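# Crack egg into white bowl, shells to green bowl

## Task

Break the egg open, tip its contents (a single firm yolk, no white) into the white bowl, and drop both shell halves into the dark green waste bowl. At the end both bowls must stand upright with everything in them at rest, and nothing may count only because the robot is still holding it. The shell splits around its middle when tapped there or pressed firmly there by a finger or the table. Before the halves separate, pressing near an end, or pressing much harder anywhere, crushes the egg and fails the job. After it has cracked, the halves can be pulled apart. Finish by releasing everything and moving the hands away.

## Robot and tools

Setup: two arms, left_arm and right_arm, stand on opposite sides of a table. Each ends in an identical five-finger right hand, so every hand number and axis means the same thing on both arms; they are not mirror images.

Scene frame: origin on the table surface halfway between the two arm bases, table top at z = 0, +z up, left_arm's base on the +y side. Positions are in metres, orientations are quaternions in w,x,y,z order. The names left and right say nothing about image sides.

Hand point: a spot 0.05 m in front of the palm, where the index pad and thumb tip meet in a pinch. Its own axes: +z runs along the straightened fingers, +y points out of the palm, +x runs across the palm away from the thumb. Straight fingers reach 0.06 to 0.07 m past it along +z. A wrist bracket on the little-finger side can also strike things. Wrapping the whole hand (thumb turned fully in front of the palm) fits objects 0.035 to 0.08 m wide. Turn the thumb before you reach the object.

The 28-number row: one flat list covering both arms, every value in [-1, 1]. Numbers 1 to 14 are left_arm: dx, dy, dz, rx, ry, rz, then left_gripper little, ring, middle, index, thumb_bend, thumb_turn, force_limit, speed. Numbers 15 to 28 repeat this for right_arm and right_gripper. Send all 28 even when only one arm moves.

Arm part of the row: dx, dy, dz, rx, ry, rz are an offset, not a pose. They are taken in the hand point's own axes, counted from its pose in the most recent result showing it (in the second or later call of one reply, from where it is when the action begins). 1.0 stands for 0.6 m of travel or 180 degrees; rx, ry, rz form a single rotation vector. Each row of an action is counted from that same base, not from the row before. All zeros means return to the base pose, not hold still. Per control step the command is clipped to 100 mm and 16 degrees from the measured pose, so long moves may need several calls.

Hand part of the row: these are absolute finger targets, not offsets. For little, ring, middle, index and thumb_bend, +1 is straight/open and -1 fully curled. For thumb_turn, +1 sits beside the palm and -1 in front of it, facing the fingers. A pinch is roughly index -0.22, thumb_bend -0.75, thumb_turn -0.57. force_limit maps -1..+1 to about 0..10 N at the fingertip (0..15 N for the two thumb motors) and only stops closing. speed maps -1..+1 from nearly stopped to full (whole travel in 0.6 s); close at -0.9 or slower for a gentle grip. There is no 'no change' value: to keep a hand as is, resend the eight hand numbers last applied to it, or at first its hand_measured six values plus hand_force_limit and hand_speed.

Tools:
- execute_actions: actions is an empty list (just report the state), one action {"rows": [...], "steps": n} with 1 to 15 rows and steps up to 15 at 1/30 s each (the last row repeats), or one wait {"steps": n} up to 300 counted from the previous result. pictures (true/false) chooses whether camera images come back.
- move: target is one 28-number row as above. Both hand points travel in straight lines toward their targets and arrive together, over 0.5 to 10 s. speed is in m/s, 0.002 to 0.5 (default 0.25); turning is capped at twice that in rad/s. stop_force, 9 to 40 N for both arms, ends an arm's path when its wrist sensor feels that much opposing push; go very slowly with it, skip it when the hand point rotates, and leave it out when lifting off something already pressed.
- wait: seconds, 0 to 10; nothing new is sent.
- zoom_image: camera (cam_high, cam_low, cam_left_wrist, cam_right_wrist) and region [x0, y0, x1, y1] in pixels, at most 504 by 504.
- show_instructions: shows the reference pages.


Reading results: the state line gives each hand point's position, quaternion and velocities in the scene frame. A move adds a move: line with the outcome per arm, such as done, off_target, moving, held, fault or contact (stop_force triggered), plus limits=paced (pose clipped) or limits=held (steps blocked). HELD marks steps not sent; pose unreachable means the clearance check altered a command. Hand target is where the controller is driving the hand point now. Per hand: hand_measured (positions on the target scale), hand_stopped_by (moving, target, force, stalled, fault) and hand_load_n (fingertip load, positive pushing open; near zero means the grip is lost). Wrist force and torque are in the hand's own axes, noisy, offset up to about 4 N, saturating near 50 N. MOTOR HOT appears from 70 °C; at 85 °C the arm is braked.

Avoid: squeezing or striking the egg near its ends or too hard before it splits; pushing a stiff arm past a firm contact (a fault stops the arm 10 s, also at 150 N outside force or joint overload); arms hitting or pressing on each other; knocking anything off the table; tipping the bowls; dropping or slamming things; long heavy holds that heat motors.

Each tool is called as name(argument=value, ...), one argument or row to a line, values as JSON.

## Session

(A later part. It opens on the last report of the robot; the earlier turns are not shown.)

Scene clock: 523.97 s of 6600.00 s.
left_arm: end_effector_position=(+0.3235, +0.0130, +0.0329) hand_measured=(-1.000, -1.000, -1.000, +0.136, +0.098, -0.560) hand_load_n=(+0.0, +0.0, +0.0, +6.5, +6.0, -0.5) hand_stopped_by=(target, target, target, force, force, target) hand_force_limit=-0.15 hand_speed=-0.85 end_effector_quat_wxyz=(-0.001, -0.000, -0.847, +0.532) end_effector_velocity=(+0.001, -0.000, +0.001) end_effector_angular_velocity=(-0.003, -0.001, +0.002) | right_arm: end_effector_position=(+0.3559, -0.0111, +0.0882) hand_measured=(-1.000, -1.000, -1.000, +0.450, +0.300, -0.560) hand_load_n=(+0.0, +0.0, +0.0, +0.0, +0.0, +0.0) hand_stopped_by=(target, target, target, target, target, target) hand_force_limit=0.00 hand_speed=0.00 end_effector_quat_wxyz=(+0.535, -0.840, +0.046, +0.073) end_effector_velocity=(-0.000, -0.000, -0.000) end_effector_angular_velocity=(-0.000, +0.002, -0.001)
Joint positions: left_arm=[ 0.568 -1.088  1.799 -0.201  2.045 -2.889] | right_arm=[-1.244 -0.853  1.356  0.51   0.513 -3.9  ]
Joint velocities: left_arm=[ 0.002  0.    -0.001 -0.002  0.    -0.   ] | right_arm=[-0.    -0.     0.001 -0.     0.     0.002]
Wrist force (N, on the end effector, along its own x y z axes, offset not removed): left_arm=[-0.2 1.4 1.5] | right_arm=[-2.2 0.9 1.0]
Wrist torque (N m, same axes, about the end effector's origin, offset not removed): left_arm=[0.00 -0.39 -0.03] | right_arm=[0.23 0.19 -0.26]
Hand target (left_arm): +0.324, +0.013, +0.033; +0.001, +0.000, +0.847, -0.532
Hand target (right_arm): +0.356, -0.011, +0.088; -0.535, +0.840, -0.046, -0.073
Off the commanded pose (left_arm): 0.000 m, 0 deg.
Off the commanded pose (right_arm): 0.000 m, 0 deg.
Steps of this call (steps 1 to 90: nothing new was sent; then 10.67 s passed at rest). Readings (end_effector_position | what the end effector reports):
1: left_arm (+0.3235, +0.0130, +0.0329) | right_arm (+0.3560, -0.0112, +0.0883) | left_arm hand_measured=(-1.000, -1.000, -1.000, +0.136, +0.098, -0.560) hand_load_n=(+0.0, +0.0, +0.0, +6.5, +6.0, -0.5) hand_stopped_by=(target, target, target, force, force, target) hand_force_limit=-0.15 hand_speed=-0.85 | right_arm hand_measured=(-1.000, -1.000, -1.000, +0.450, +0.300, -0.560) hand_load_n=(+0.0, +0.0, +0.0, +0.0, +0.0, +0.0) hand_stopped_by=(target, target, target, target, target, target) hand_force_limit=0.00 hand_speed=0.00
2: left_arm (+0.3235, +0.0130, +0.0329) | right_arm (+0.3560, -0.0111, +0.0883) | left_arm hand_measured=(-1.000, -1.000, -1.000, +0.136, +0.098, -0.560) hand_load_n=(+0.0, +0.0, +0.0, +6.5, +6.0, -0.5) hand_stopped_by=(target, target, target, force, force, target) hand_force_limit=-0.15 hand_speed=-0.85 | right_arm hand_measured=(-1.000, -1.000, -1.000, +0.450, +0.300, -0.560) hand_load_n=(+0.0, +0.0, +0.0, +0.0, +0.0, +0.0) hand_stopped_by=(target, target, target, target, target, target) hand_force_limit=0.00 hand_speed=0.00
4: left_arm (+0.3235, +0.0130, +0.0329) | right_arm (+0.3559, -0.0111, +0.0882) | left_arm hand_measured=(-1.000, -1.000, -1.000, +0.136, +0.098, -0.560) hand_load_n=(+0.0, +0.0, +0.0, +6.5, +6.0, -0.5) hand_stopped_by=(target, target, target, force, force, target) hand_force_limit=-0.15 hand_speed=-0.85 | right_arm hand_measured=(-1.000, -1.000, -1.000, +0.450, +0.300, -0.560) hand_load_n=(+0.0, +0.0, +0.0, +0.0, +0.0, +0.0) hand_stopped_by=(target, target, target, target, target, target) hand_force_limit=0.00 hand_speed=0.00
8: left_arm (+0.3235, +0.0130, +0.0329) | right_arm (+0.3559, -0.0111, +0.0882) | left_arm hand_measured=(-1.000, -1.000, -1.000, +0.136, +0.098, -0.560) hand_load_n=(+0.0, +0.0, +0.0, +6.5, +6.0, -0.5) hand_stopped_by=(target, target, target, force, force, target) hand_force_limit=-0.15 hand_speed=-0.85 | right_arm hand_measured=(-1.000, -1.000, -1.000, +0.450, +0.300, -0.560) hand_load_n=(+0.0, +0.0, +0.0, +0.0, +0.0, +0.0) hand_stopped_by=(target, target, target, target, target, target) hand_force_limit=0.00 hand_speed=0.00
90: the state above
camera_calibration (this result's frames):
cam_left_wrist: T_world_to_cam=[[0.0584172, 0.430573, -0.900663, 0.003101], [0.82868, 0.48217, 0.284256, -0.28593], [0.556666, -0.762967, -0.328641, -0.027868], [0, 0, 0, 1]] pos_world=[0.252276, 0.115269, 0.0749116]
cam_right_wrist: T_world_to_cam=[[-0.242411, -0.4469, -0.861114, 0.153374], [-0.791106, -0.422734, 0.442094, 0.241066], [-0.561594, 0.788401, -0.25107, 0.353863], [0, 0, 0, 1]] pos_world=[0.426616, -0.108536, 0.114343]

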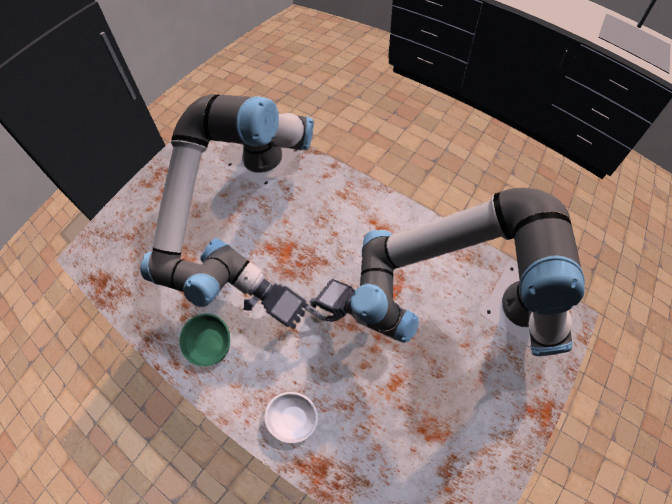

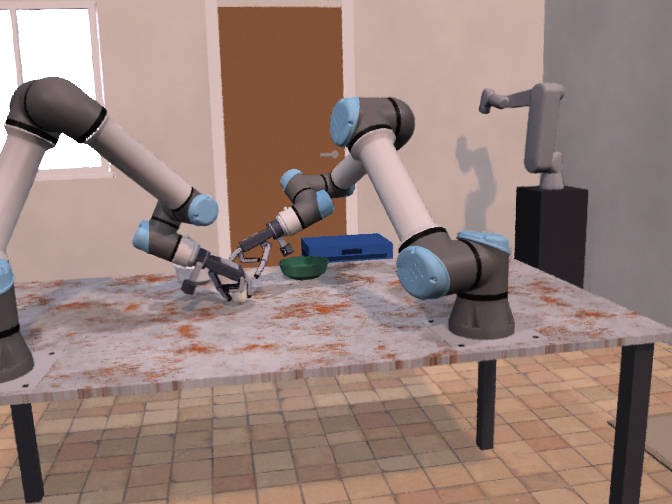

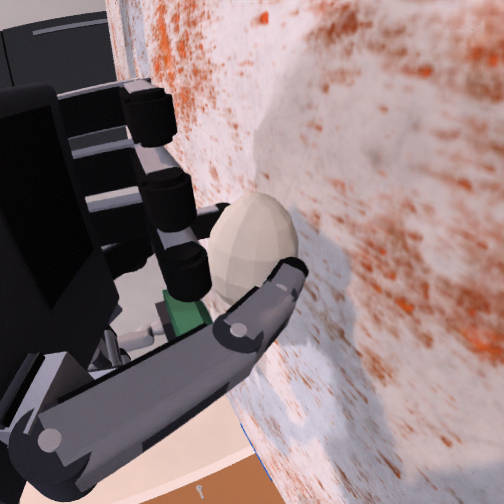

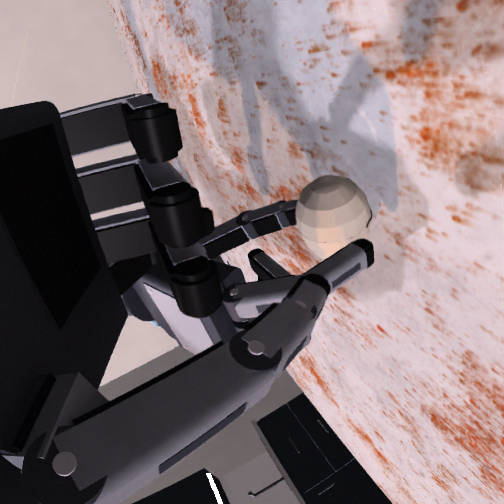

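move(
  target=[0,0,0,0,0,0,-1,-1,-1,-0.2,-0.45,-0.56,-0.15,-0.85, 0.0072,0.052,0.0298,0,0,0,-1,-1,-1,0.45,0.3,-0.56,0,0],
  speed=0.04,
)

Scene clock: 529.50 s of 6600.00 s.
left_arm: end_effector_position=(+0.3235, +0.0129, +0.0329) hand_measured=(-1.000, -1.000, -1.000, +0.136, +0.098, -0.560) hand_load_n=(+0.0, +0.0, +0.0, +6.5, +6.0, -0.5) hand_stopped_by=(target, target, target, force, force, target) hand_force_limit=-0.15 hand_speed=-0.85 end_effector_quat_wxyz=(-0.001, -0.000, -0.847, +0.532) end_effector_velocity=(-0.000, -0.000, +0.000) end_effector_angular_velocity=(-0.001, -0.002, -0.001) | right_arm: end_effector_position=(+0.3540, -0.0081, +0.0523) hand_measured=(-1.000, -1.000, -1.000, +0.450, +0.300, -0.560) hand_load_n=(+0.0, +0.0, +0.0, +0.0, +0.0, +0.0) hand_stopped_by=(target, target, target, target, target, target) hand_force_limit=0.00 hand_speed=0.00 end_effector_quat_wxyz=(+0.535, -0.840, +0.046, +0.073) end_effector_velocity=(+0.000, +0.000, -0.001) end_effector_angular_velocity=(+0.000, -0.001, -0.000)
Joint positions: left_arm=[ 0.568 -1.088  1.799 -0.201  2.045 -2.889] | right_arm=[-1.238 -0.811  1.382  0.432  0.516 -3.889]
Joint velocities: left_arm=[-0.001  0.     0.    -0.001 -0.     0.001] | right_arm=[ 0.     0.001  0.001 -0.003 -0.     0.001]
Wrist force (N, on the end effector, along its own x y z axes, offset not removed): left_arm=[2.7 1.2 2.9] | right_arm=[-2.6 0.8 0.3]
Wrist torque (N m, same axes, about the end effector's origin, offset not removed): left_arm=[0.01 -0.64 0.09] | right_arm=[0.24 0.36 -0.20]
Hand target (left_arm): +0.324, +0.013, +0.033; +0.001, +0.000, +0.847, -0.532
Hand target (right_arm): +0.354, -0.008, +0.052; -0.535, +0.840, -0.046, -0.073
Off the commanded pose (left_arm): 0.000 m, 0 deg.
Off the commanded pose (right_arm): 0.000 m, 0 deg.
After step 90, 1.30 s passed at rest.
move: done
camera_calibration (this result's frames):
cam_left_wrist: T_world_to_cam=[[0.05842, 0.430567, -0.900666, 0.0031041], [0.828683, 0.482167, 0.284253, -0.28593], [0.556662, -0.762972, -0.328635, -0.0278683], [0, 0, 0, 1]] pos_world=[0.252277, 0.115267, 0.0749137]
cam_right_wrist: T_world_to_cam=[[-0.242402, -0.446908, -0.861112, 0.123358], [-0.791103, -0.422742, 0.442093, 0.256717], [-0.561603, 0.788393, -0.251077, 0.34141], [0, 0, 0, 1]] pos_world=[0.424729, -0.10551, 0.0784529]

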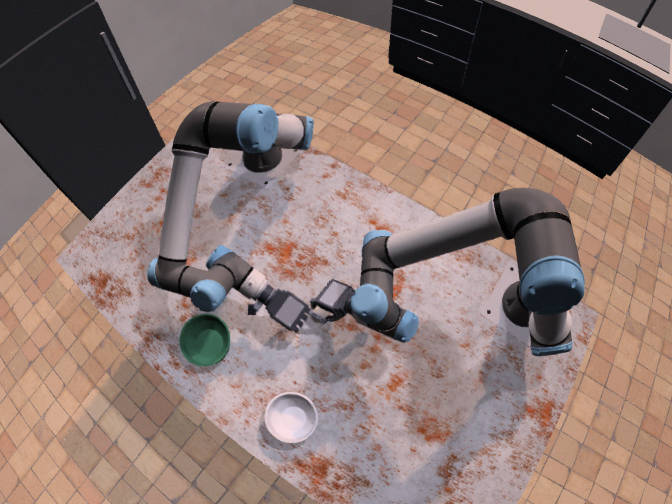

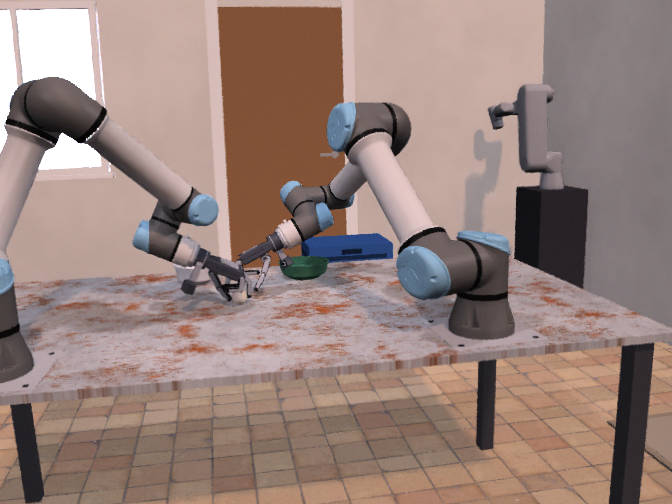

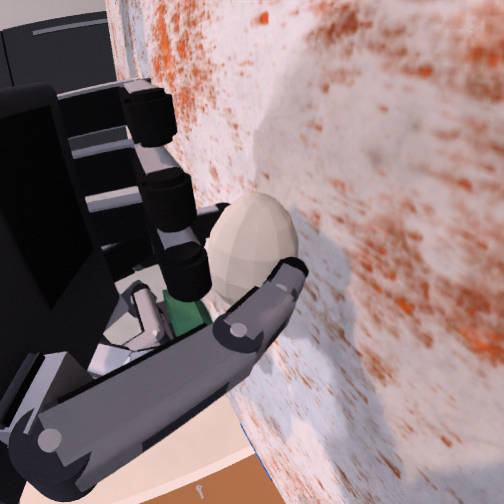

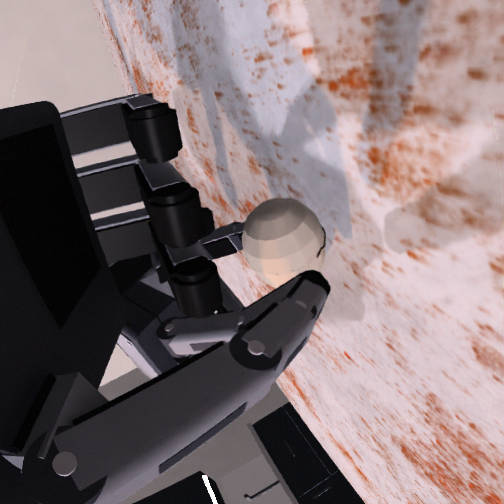

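zoom_image(
  camera="cam_right_wrist",
  region=[120, 160, 380, 400],
)

zoom_image(
  camera="cam_high",
  region=[250, 270, 370, 360],
)

Region (120, 160, 380, 400) of cam_right_wrist's 504x504 image, scaled by 1.938, with more detail than that image has; it fills the top 465 rows of this view, and the rest is white.

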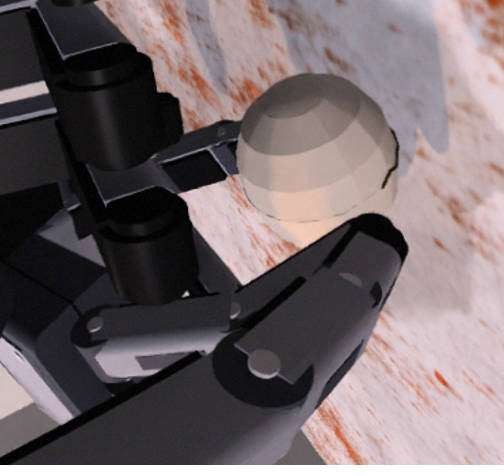

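Region (250, 270, 370, 360) of cam_high's 672x504 image, scaled by 4.200, with more detail than that image has; it fills the top 378 rows of this view, and the rest is white.

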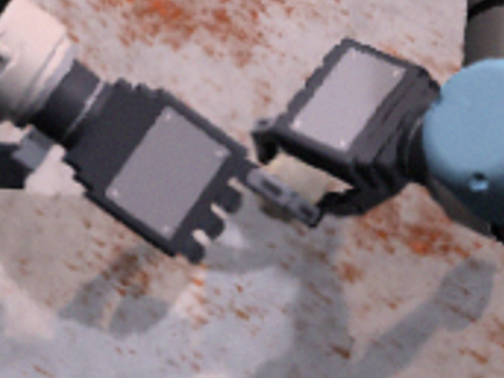

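move(
  target=[0,0,0,0,0,0,-1,-1,-1,-0.2,-0.45,-0.56,-0.15,-0.85, 0.0030,0.0155,0.0072,0,0,0,-1,-1,-1,0.45,0.3,-0.56,0,0],
  speed=0.015,
  stop_force=9,
)

Scene clock: 541.00 s of 6600.00 s.
left_arm: end_effector_position=(+0.3235, +0.0129, +0.0329) hand_measured=(-1.000, -1.000, -1.000, +0.136, +0.098, -0.560) hand_load_n=(+0.0, +0.0, +0.0, +6.5, +6.0, -0.5) hand_stopped_by=(target, target, target, force, force, target) hand_force_limit=-0.15 hand_speed=-0.85 end_effector_quat_wxyz=(-0.001, -0.000, -0.847, +0.532) end_effector_velocity=(+0.000, -0.000, +0.000) end_effector_angular_velocity=(-0.001, +0.000, +0.000) | right_arm: end_effector_position=(+0.3540, -0.0081, +0.0420) hand_measured=(-1.000, -1.000, -1.000, +0.450, +0.300, -0.560) hand_load_n=(+0.0, +0.0, +0.0, +0.0, +0.0, +0.0) hand_stopped_by=(target, target, target, target, target, target) hand_force_limit=0.00 hand_speed=0.00 end_effector_quat_wxyz=(+0.535, -0.840, +0.046, +0.073) end_effector_velocity=(+0.000, +0.000, -0.002) end_effector_angular_velocity=(-0.000, +0.000, -0.000)
Joint positions: left_arm=[ 0.568 -1.088  1.799 -0.201  2.045 -2.889] | right_arm=[-1.238 -0.797  1.388  0.413  0.516 -3.889]
Joint velocities: left_arm=[-0.     0.    -0.    -0.001 -0.    -0.001] | right_arm=[-0.     0.003  0.    -0.003 -0.     0.   ]
Wrist force (N, on the end effector, along its own x y z axes, offset not removed): left_arm=[-0.3 1.4 1.2] | right_arm=[-1.9 1.0 1.2]
Wrist torque (N m, same axes, about the end effector's origin, offset not removed): left_arm=[0.01 -0.22 -0.08] | right_arm=[0.21 0.23 -0.18]
Hand target (left_arm): +0.324, +0.013, +0.033; +0.001, +0.000, +0.847, -0.532
Hand target (right_arm): +0.354, -0.008, +0.042; -0.535, +0.840, -0.046, -0.073
Off the commanded pose (left_arm): 0.000 m, 0 deg.
Off the commanded pose (right_arm): 0.000 m, 0 deg.
After step 90, 7.57 s passed at rest.
move: done
camera_calibration (this result's frames):
cam_left_wrist: T_world_to_cam=[[0.05842, 0.430567, -0.900666, 0.00310418], [0.828683, 0.482167, 0.284253, -0.28593], [0.556662, -0.762972, -0.328635, -0.0278684], [0, 0, 0, 1]] pos_world=[0.252277, 0.115267, 0.0749138]
cam_right_wrist: T_world_to_cam=[[-0.242354, -0.446943, -0.861108, 0.114474], [-0.791094, -0.422771, 0.442081, 0.261266], [-0.561636, 0.788357, -0.251114, 0.338827], [0, 0, 0, 1]] pos_world=[0.424727, -0.105498, 0.0681576]

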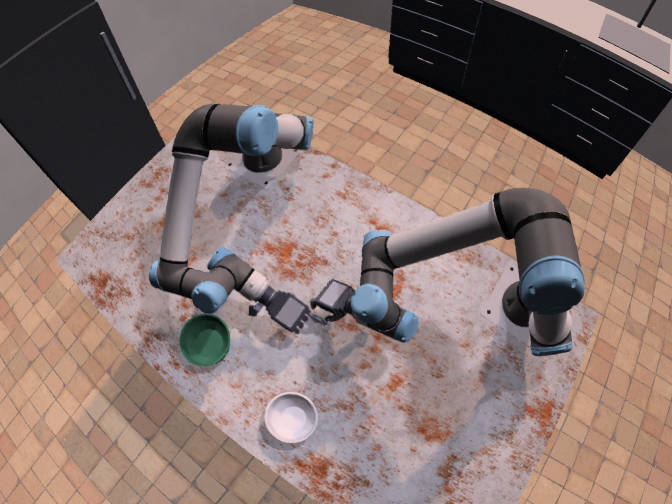

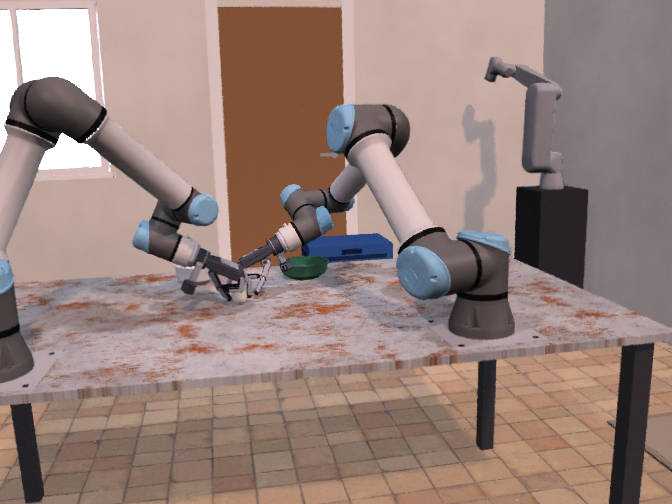

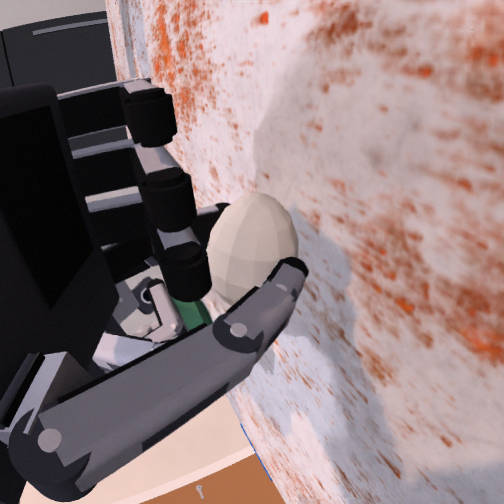

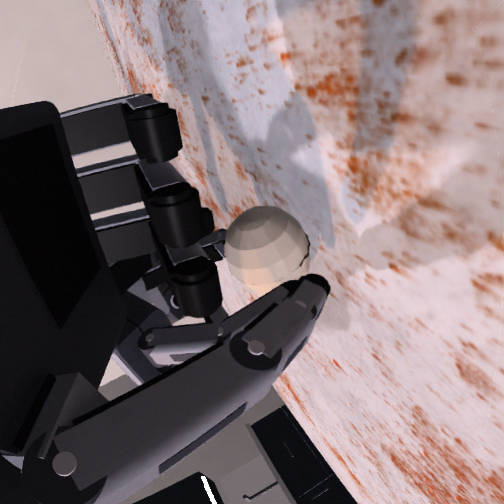

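move(
  target=[0,0,0,0,0,0,-1,-1,-1,-0.2,-0.45,-0.56,-0.15,-0.85, 0.0026,0.0134,0.0063,0,0,0,-1,-1,-1,0.45,0.3,-0.56,0,0],
  speed=0.012,
  stop_force=9,
)

Scene clock: 546.37 s of 6600.00 s.
left_arm: end_effector_position=(+0.3235, +0.0129, +0.0329) hand_measured=(-1.000, -1.000, -1.000, +0.136, +0.098, -0.560) hand_load_n=(+0.0, +0.0, +0.0, +6.5, +6.0, -0.5) hand_stopped_by=(target, target, target, force, force, target) hand_force_limit=-0.15 hand_speed=-0.85 end_effector_quat_wxyz=(-0.001, -0.000, -0.847, +0.532) end_effector_velocity=(-0.000, -0.000, +0.000) end_effector_angular_velocity=(-0.000, +0.000, -0.000) | right_arm: end_effector_position=(+0.3541, -0.0081, +0.0332) hand_measured=(-1.000, -1.000, -1.000, +0.450, +0.300, -0.560) hand_load_n=(+0.0, +0.0, +0.0, +0.0, +0.0, +0.0) hand_stopped_by=(target, target, target, target, target, target) hand_force_limit=0.00 hand_speed=0.00 end_effector_quat_wxyz=(+0.535, -0.840, +0.046, +0.073) end_effector_velocity=(+0.000, +0.000, -0.003) end_effector_angular_velocity=(-0.000, +0.000, +0.000)
Joint positions: left_arm=[ 0.568 -1.088  1.799 -0.201  2.045 -2.889] | right_arm=[-1.238 -0.785  1.392  0.397  0.516 -3.889]
Joint velocities: left_arm=[-0.    -0.    -0.     0.     0.    -0.001] | right_arm=[ 0.     0.004  0.    -0.003  0.    -0.001]
Wrist force (N, on the end effector, along its own x y z axes, offset not removed): left_arm=[-0.1 1.8 3.1] | right_arm=[-1.8 1.2 -0.7]
Wrist torque (N m, same axes, about the end effector's origin, offset not removed): left_arm=[0.12 -0.26 -0.10] | right_arm=[0.33 0.21 -0.15]
Hand target (left_arm): +0.324, +0.013, +0.033; +0.001, +0.000, +0.847, -0.532
Hand target (right_arm): +0.354, -0.008, +0.033; -0.535, +0.840, -0.046, -0.073
Off the commanded pose (left_arm): 0.000 m, 0 deg.
Off the commanded pose (right_arm): 0.000 m, 0 deg.
After step 90, 1.40 s passed at rest.
move: done
camera_calibration (this result's frames):
cam_left_wrist: T_world_to_cam=[[0.0584201, 0.430567, -0.900666, 0.00310418], [0.828682, 0.482167, 0.284253, -0.28593], [0.556662, -0.762972, -0.328635, -0.0278684], [0, 0, 0, 1]] pos_world=[0.252277, 0.115267, 0.0749138]
cam_right_wrist: T_world_to_cam=[[-0.242372, -0.446914, -0.861118, 0.106848], [-0.791127, -0.422726, 0.442064, 0.265251], [-0.561581, 0.788398, -0.251108, 0.336616], [0, 0, 0, 1]] pos_world=[0.424782, -0.105507, 0.0592775]

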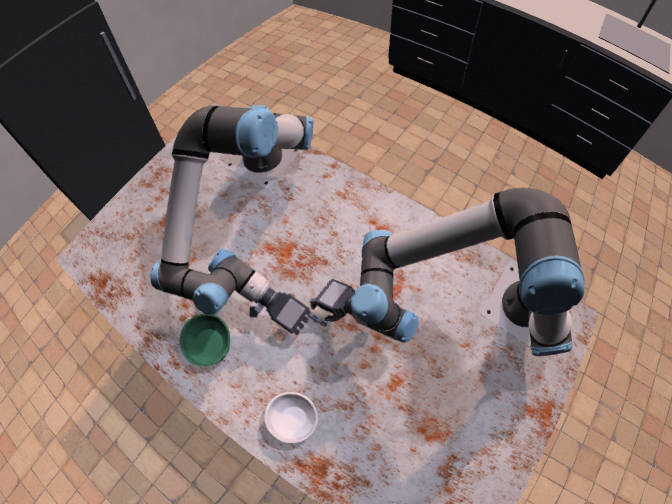

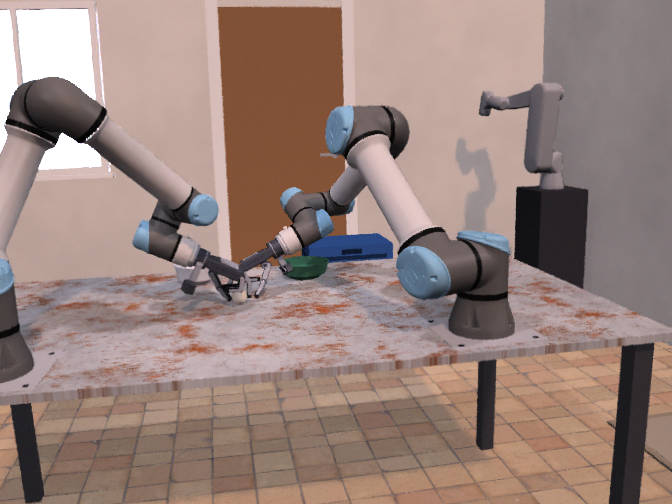

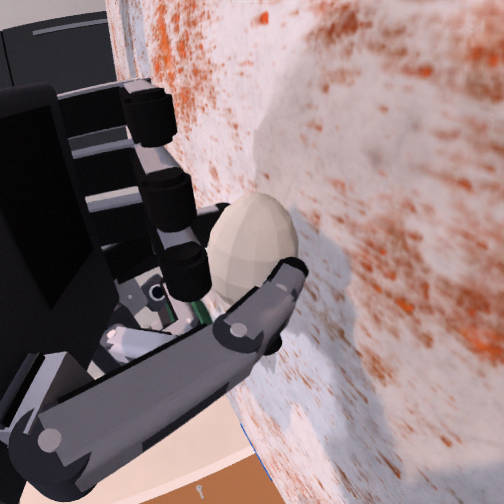

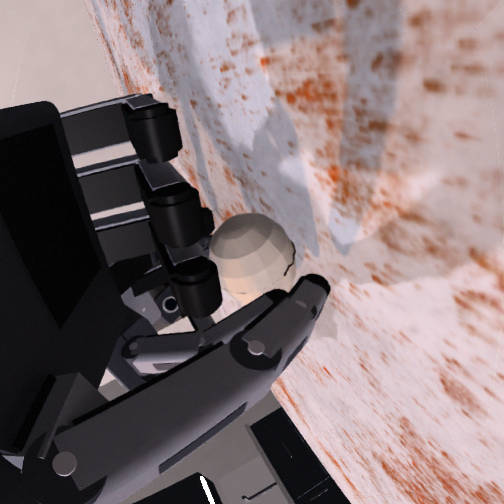

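move(
  target=[0,0,0,0,0,0,-1,-1,-1,-0.2,-0.45,-0.56,-0.15,-0.85, 0,0,0,0,0,0,-1,-1,-1,-0.2,-0.45,-0.56,-0.15,-0.85],
  speed=0.01,
)

Scene clock: 559.60 s of 6600.00 s.
left_arm: end_effector_position=(+0.3235, +0.0129, +0.0329) hand_measured=(-1.000, -1.000, -1.000, +0.136, +0.098, -0.560) hand_load_n=(+0.0, +0.0, +0.0, +7.5, +5.0, -1.5) hand_stopped_by=(target, target, target, force, force, target) hand_force_limit=-0.15 hand_speed=-0.85 end_effector_quat_wxyz=(-0.001, -0.000, -0.847, +0.532) end_effector_velocity=(-0.000, +0.000, -0.000) end_effector_angular_velocity=(+0.002, +0.001, +0.000) | right_arm: end_effector_position=(+0.3541, -0.0081, +0.0332) hand_measured=(-1.000, -1.000, -1.000, +0.178, -0.110, -0.560) hand_load_n=(+0.0, +0.0, +0.0, +9.0, +6.0, -0.5) hand_stopped_by=(target, target, target, force, force, target) hand_force_limit=-0.15 hand_speed=-0.85 end_effector_quat_wxyz=(+0.535, -0.840, +0.046, +0.073) end_effector_velocity=(+0.000, -0.000, -0.000) end_effector_angular_velocity=(-0.000, +0.000, -0.000)
Joint positions: left_arm=[ 0.568 -1.088  1.799 -0.201  2.045 -2.889] | right_arm=[-1.238 -0.785  1.392  0.397  0.516 -3.889]
Joint velocities: left_arm=[ 0.     0.    -0.     0.002 -0.    -0.   ] | right_arm=[-0.  0. -0. -0.  0.  0.]
Wrist force (N, on the end effector, along its own x y z axes, offset not removed): left_arm=[3.4 -1.9 3.0] | right_arm=[0.3 -0.7 1.2]
Wrist torque (N m, same axes, about the end effector's origin, offset not removed): left_arm=[-0.24 -0.31 -0.06] | right_arm=[0.48 0.18 -0.11]
Hand target (left_arm): +0.324, +0.013, +0.033; +0.001, +0.000, +0.847, -0.532
Hand target (right_arm): +0.354, -0.008, +0.033; -0.535, +0.840, -0.046, -0.073
Off the commanded pose (left_arm): 0.000 m, 0 deg.
Off the commanded pose (right_arm): 0.000 m, 0 deg.
After step 90, 7.33 s passed at rest.
move: done
camera_calibration (this result's frames):
cam_left_wrist: T_world_to_cam=[[0.0584203, 0.430567, -0.900666, 0.00310419], [0.828683, 0.482167, 0.284253, -0.28593], [0.556662, -0.762972, -0.328635, -0.0278684], [0, 0, 0, 1]] pos_world=[0.252277, 0.115267, 0.0749138]
cam_right_wrist: T_world_to_cam=[[-0.242357, -0.446908, -0.861125, 0.106853], [-0.791135, -0.422729, 0.442047, 0.265252], [-0.561577, 0.7884, -0.251113, 0.336618], [0, 0, 0, 1]] pos_world=[0.424784, -0.105507, 0.0592886]

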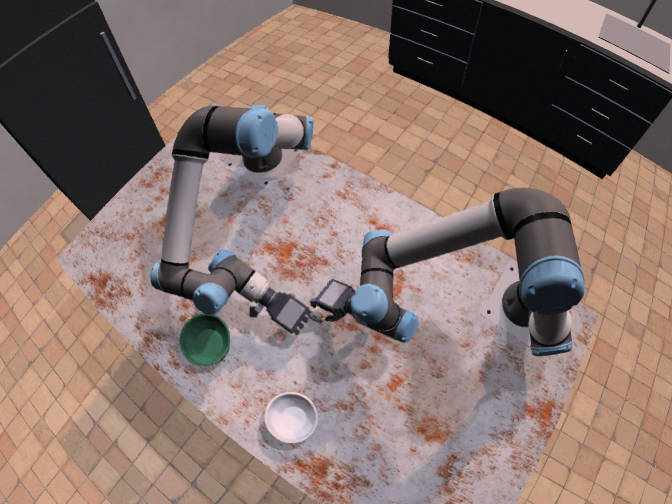

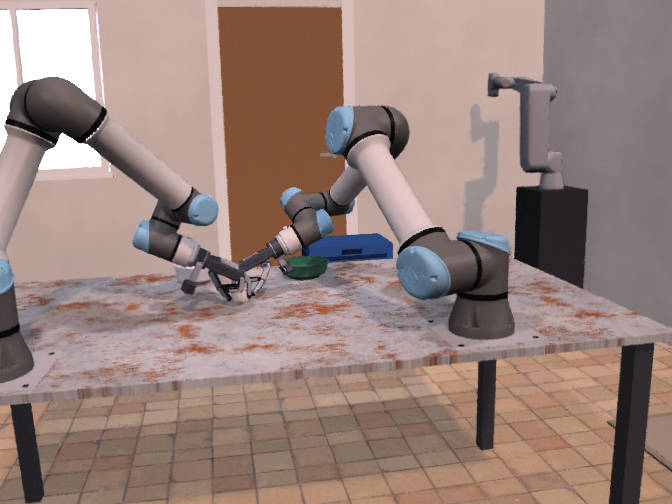

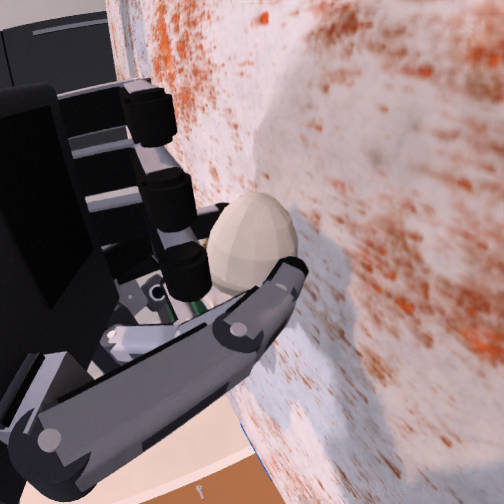

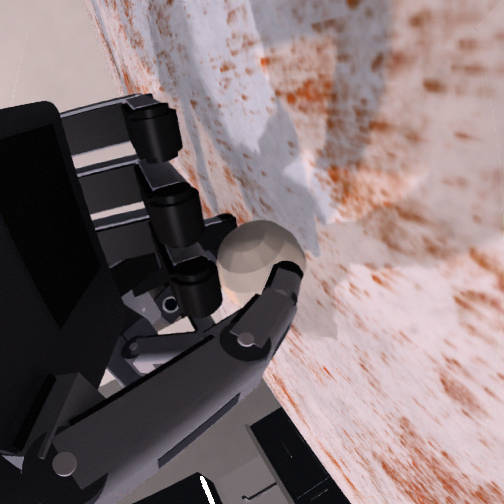

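zoom_image(
  camera="cam_left_wrist",
  region=[140, 170, 340, 350],
)

zoom_image(
  camera="cam_right_wrist",
  region=[150, 180, 350, 360],
)

zoom_image(
  camera="cam_high",
  region=[280, 290, 350, 345],
)

Region (140, 170, 340, 350) of cam_left_wrist's 504x504 image, scaled by 2.520, with more detail than that image has; it fills the top 454 rows of this view, and the rest is white.

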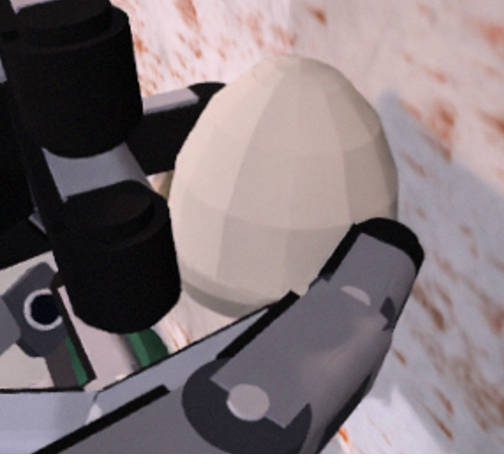

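Region (150, 180, 350, 360) of cam_right_wrist's 504x504 image, scaled by 2.520, with more detail than that image has; it fills the top 454 rows of this view, and the rest is white.

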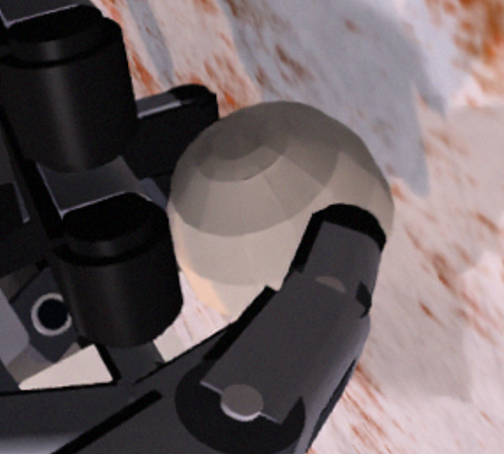

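Region (280, 290, 350, 345) of cam_high's 672x504 image, scaled by 7.200, with more detail than that image has; it fills the top 396 rows of this view, and the rest is white.

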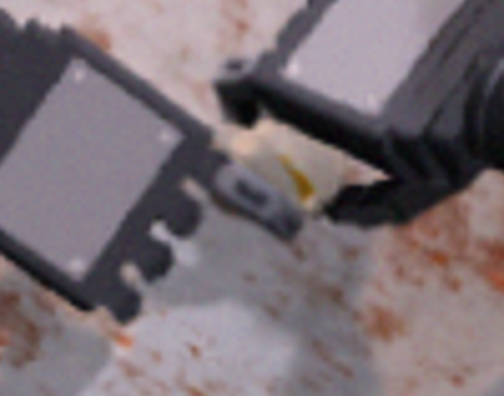

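move(
  target=[0,-0.0225,-0.0109,0,0,0,-1,-1,-1,-0.2,-0.45,-0.56,-0.15,-0.85, -0.00435,-0.0223,-0.0104,0,0,0,-1,-1,-1,-0.2,-0.45,-0.56,-0.15,-0.85],
  speed=0.015,
)

Scene clock: 578.33 s of 6600.00 s.
left_arm: end_effector_position=(+0.3235, +0.0130, +0.0478) hand_measured=(-1.000, -1.000, -1.000, +0.136, +0.098, -0.560) hand_load_n=(+0.0, +0.0, +0.0, +7.5, +5.5, -1.5) hand_stopped_by=(target, target, target, force, force, target) hand_force_limit=-0.15 hand_speed=-0.85 end_effector_quat_wxyz=(-0.001, -0.000, -0.847, +0.532) end_effector_velocity=(-0.000, -0.001, +0.002) end_effector_angular_velocity=(-0.002, -0.001, -0.001) | right_arm: end_effector_position=(+0.3541, -0.0081, +0.0481) hand_measured=(-1.000, -1.000, -1.000, +0.178, -0.110, -0.560) hand_load_n=(+0.0, +0.0, +0.0, +9.0, +6.0, -0.5) hand_stopped_by=(target, target, target, force, force, target) hand_force_limit=-0.15 hand_speed=-0.85 end_effector_quat_wxyz=(+0.535, -0.840, +0.046, +0.073) end_effector_velocity=(-0.000, -0.000, +0.001) end_effector_angular_velocity=(-0.001, +0.002, +0.000)
Joint positions: left_arm=[ 0.568 -1.111  1.788 -0.167  2.045 -2.889] | right_arm=[-1.238 -0.805  1.384  0.424  0.516 -3.889]
Joint velocities: left_arm=[-0.001 -0.002 -0.002  0.002  0.    -0.   ] | right_arm=[-0.    -0.001 -0.     0.004 -0.    -0.   ]
Wrist force (N, on the end effector, along its own x y z axes, offset not removed): left_arm=[3.6 0.2 1.9] | right_arm=[-0.6 -0.5 2.6]
Wrist torque (N m, same axes, about the end effector's origin, offset not removed): left_arm=[0.09 -0.42 0.02] | right_arm=[0.39 0.35 -0.17]
Hand target (left_arm): +0.323, +0.013, +0.048; +0.001, +0.000, +0.847, -0.532
Hand target (right_arm): +0.354, -0.008, +0.048; -0.535, +0.840, -0.046, -0.073
Off the commanded pose (left_arm): 0.000 m, 0 deg.
Off the commanded pose (right_arm): 0.000 m, 0 deg.
After step 90, 14.47 s passed at rest.
move: done
camera_calibration (this result's frames):
cam_left_wrist: T_world_to_cam=[[0.0583941, 0.430565, -0.900669, 0.0165179], [0.82866, 0.48221, 0.284246, -0.290163], [0.556698, -0.762947, -0.328634, -0.022933], [0, 0, 0, 1]] pos_world=[0.252249, 0.115311, 0.0898182]
cam_right_wrist: T_world_to_cam=[[-0.242398, -0.446895, -0.86112, 0.119662], [-0.791133, -0.422709, 0.44207, 0.258638], [-0.561562, 0.788418, -0.251089, 0.340336], [0, 0, 0, 1]] pos_world=[0.424743, -0.105522, 0.0741616]

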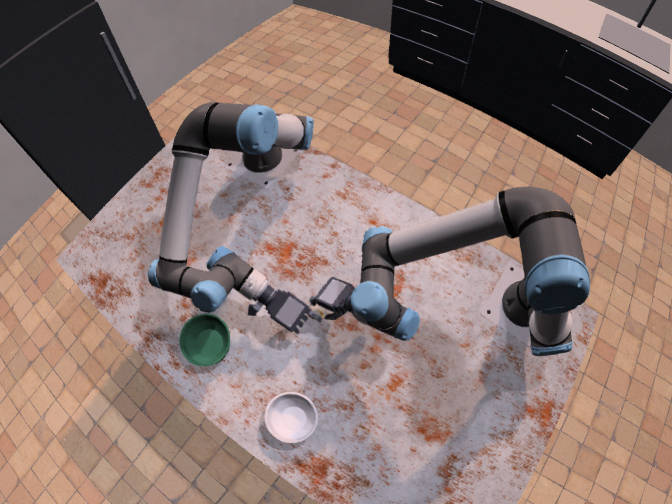

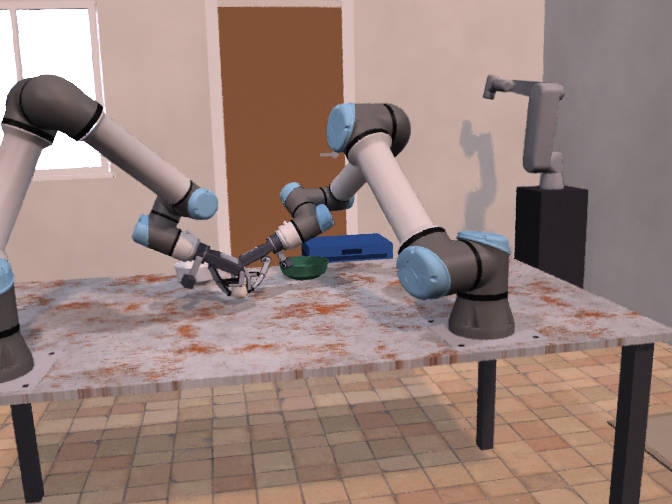

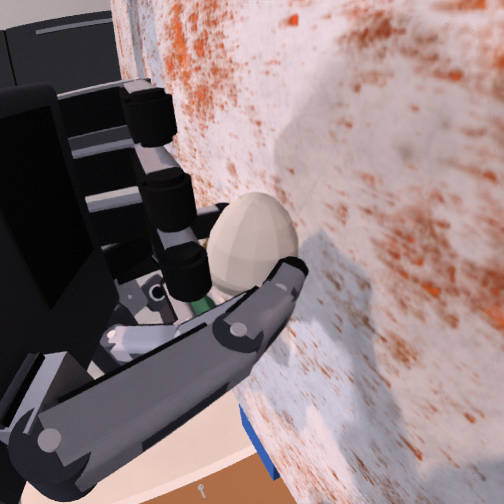

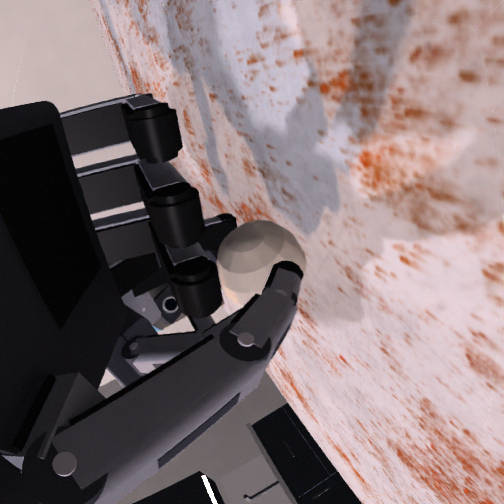

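move(
  target=[0.0038,-0.1128,-0.0544,0,-0.0482,0.1001,-1,-1,-1,-0.2,-0.45,-0.56,-0.15,-0.85, -0.0328,-0.1292,-0.0604,0,0.047,-0.1007,-1,-1,-1,-0.2,-0.45,-0.56,-0.15,-0.85],
  speed=0.05,
)

Scene clock: 606.57 s of 6600.00 s.
left_arm: end_effector_position=(+0.3210, +0.0129, +0.1229) hand_measured=(-1.000, -1.000, -1.000, +0.136, +0.098, -0.560) hand_load_n=(+0.0, +0.0, +0.0, +6.5, +6.0, -0.5) hand_stopped_by=(target, target, target, force, force, target) hand_force_limit=-0.15 hand_speed=-0.85 end_effector_quat_wxyz=(+0.148, +0.093, +0.834, -0.524) end_effector_velocity=(-0.000, -0.000, +0.001) end_effector_angular_velocity=(+0.000, -0.007, -0.001) | right_arm: end_effector_position=(+0.3493, -0.0083, +0.1355) hand_measured=(-1.000, -1.000, -1.000, +0.178, -0.110, -0.560) hand_load_n=(+0.0, +0.0, +0.0, +7.5, +6.5, -0.5) hand_stopped_by=(target, target, target, force, force, target) hand_force_limit=-0.15 hand_speed=-0.85 end_effector_quat_wxyz=(-0.535, +0.840, +0.047, +0.074) end_effector_velocity=(-0.000, -0.000, +0.001) end_effector_angular_velocity=(-0.001, -0.003, -0.001)
Joint positions: left_arm=[ 0.45  -1.289  1.869 -0.148  1.799 -2.651] | right_arm=[-1.193 -1.075  1.511  0.324  0.649 -3.981]
Joint velocities: left_arm=[-0.003 -0.003  0.001  0.    -0.004  0.005] | right_arm=[ 0.001 -0.003  0.002 -0.001  0.002 -0.   ]
Wrist force (N, on the end effector, along its own x y z axes, offset not removed): left_arm=[0.2 -1.8 0.9] | right_arm=[-2.4 0.9 0.5]
Wrist torque (N m, same axes, about the end effector's origin, offset not removed): left_arm=[-0.50 -0.18 -0.08] | right_arm=[0.21 0.27 -0.21]
Hand target (left_arm): +0.321, +0.013, +0.123; +0.148, +0.093, +0.834, -0.524
Hand target (right_arm): +0.349, -0.008, +0.136; -0.535, +0.840, +0.047, +0.074
Off the commanded pose (left_arm): 0.000 m, 0 deg.
Off the commanded pose (right_arm): 0.000 m, 0 deg.
After step 90, 21.43 s passed at rest.
move: done
camera_calibration (this result's frames):
cam_left_wrist: T_world_to_cam=[[0.362593, 0.430622, -0.826493, -0.0224676], [0.681877, 0.481941, 0.550251, -0.29494], [0.635271, -0.763084, -0.118883, -0.0478959], [0, 0, 0, 1]] pos_world=[0.239686, 0.11527, 0.138028]
cam_right_wrist: T_world_to_cam=[[0.0662916, -0.446503, -0.892323, 0.0900955], [-0.894622, -0.422636, 0.145017, 0.292556], [-0.441879, 0.788679, -0.427468, 0.341879], [0, 0, 0, 1]] pos_world=[0.406824, -0.10576, 0.184111]

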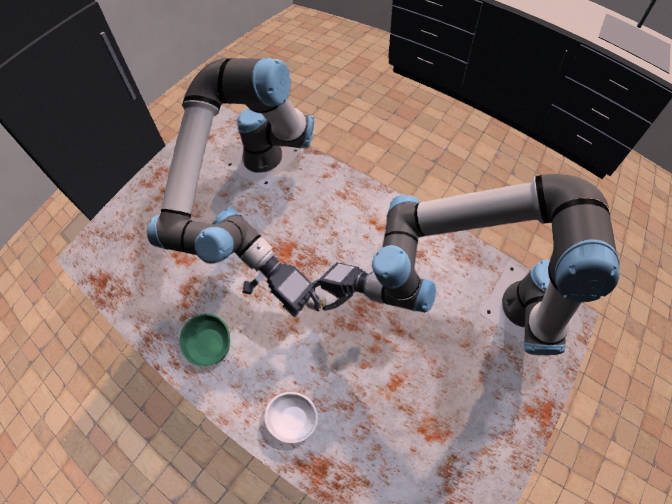

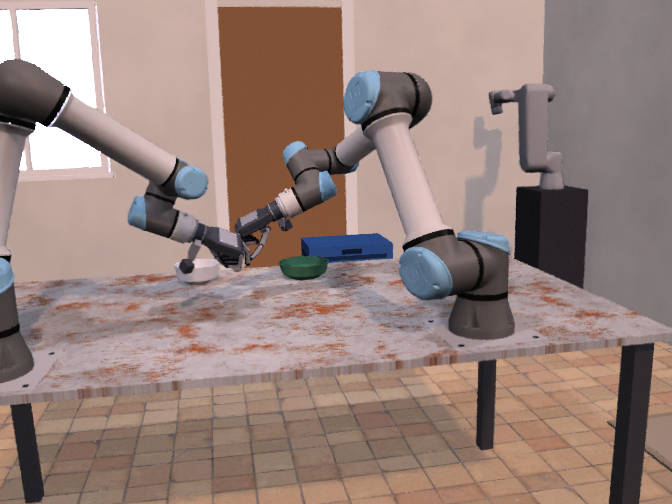

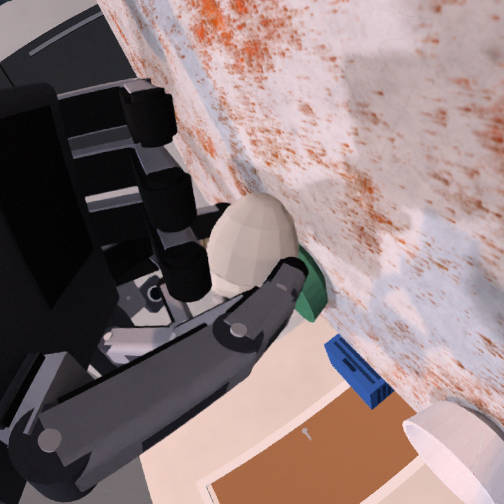

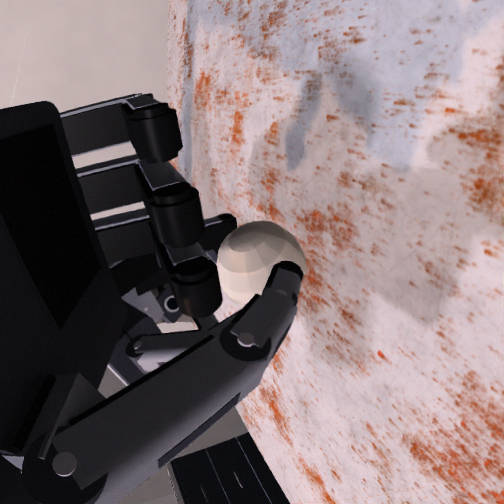

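move(
  target=[0,0,0,0,0,0,-1,-1,-1,-0.2,-0.45,-0.56,-0.15,-0.85, 0.0131,-0.0021,-0.001,0,0,0,-1,-1,-1,-0.2,-0.45,-0.56,-0.15,-0.85],
  speed=0.006,
)

Scene clock: 613.40 s of 6600.00 s.
left_arm: end_effector_position=(+0.3210, +0.0129, +0.1229) hand_measured=(-1.000, -1.000, -1.000, +0.136, +0.098, -0.560) hand_load_n=(+0.0, +0.0, +0.0, +6.5, +6.0, -0.5) hand_stopped_by=(target, target, target, force, force, target) hand_force_limit=-0.15 hand_speed=-0.85 end_effector_quat_wxyz=(+0.148, +0.093, +0.834, -0.524) end_effector_velocity=(+0.000, -0.000, +0.000) end_effector_angular_velocity=(-0.000, -0.002, -0.001) | right_arm: end_effector_position=(+0.3568, -0.0083, +0.1382) hand_measured=(-1.000, -1.000, -1.000, +0.178, -0.110, -0.560) hand_load_n=(+0.0, +0.0, +0.0, +7.5, +6.5, -0.5) hand_stopped_by=(target, target, target, force, force, target) hand_force_limit=-0.15 hand_speed=-0.85 end_effector_quat_wxyz=(-0.535, +0.840, +0.047, +0.074) end_effector_velocity=(+0.001, +0.000, -0.000) end_effector_angular_velocity=(-0.001, +0.001, +0.000)
Joint positions: left_arm=[ 0.45  -1.289  1.869 -0.148  1.799 -2.651] | right_arm=[-1.199 -1.064  1.487  0.342  0.645 -3.989]
Joint velocities: left_arm=[ 0.     0.    -0.    -0.001  0.     0.002] | right_arm=[-0.001  0.003 -0.004  0.003 -0.001 -0.001]
Wrist force (N, on the end effector, along its own x y z axes, offset not removed): left_arm=[0.4 -0.5 -0.6] | right_arm=[-2.2 0.7 1.1]
Wrist torque (N m, same axes, about the end effector's origin, offset not removed): left_arm=[0.08 -0.23 -0.15] | right_arm=[0.18 0.27 -0.27]
Hand target (left_arm): +0.321, +0.013, +0.123; +0.148, +0.093, +0.834, -0.524
Hand target (right_arm): +0.357, -0.008, +0.138; -0.535, +0.840, +0.047, +0.074
Off the commanded pose (left_arm): 0.000 m, 0 deg.
Off the commanded pose (right_arm): 0.000 m, 0 deg.
After step 90, 2.30 s passed at rest.
move: done
camera_calibration (this result's frames):
cam_left_wrist: T_world_to_cam=[[0.362597, 0.430627, -0.826489, -0.0224705], [0.681881, 0.481931, 0.550256, -0.294936], [0.635265, -0.763088, -0.11889, -0.0478887], [0, 0, 0, 1]] pos_world=[0.239681, 0.115272, 0.138025]
cam_right_wrist: T_world_to_cam=[[0.0662951, -0.446497, -0.892326, 0.0920412], [-0.894627, -0.42263, 0.145007, 0.298813], [-0.441869, 0.788685, -0.427466, 0.346326], [0, 0, 0, 1]] pos_world=[0.414255, -0.105759, 0.186844]

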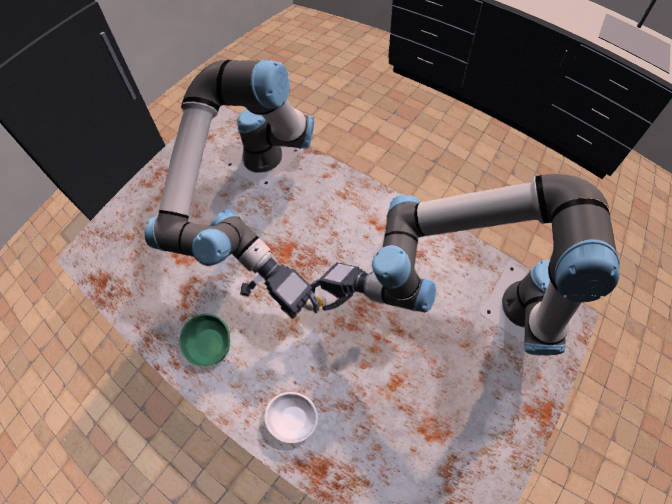

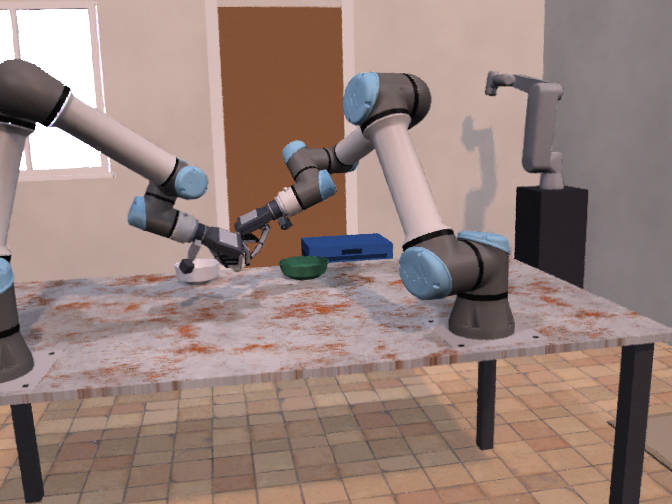

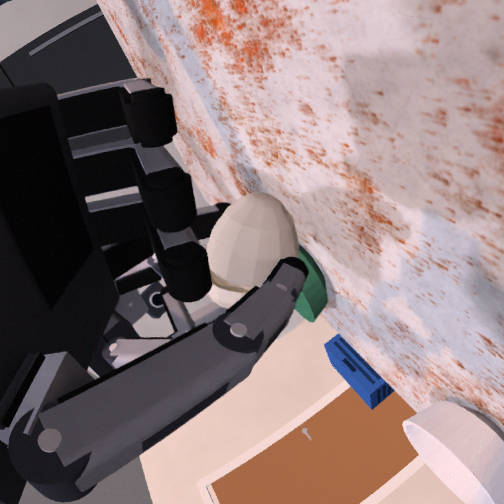

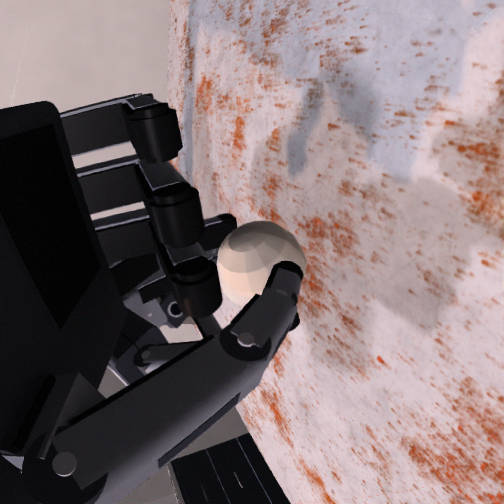

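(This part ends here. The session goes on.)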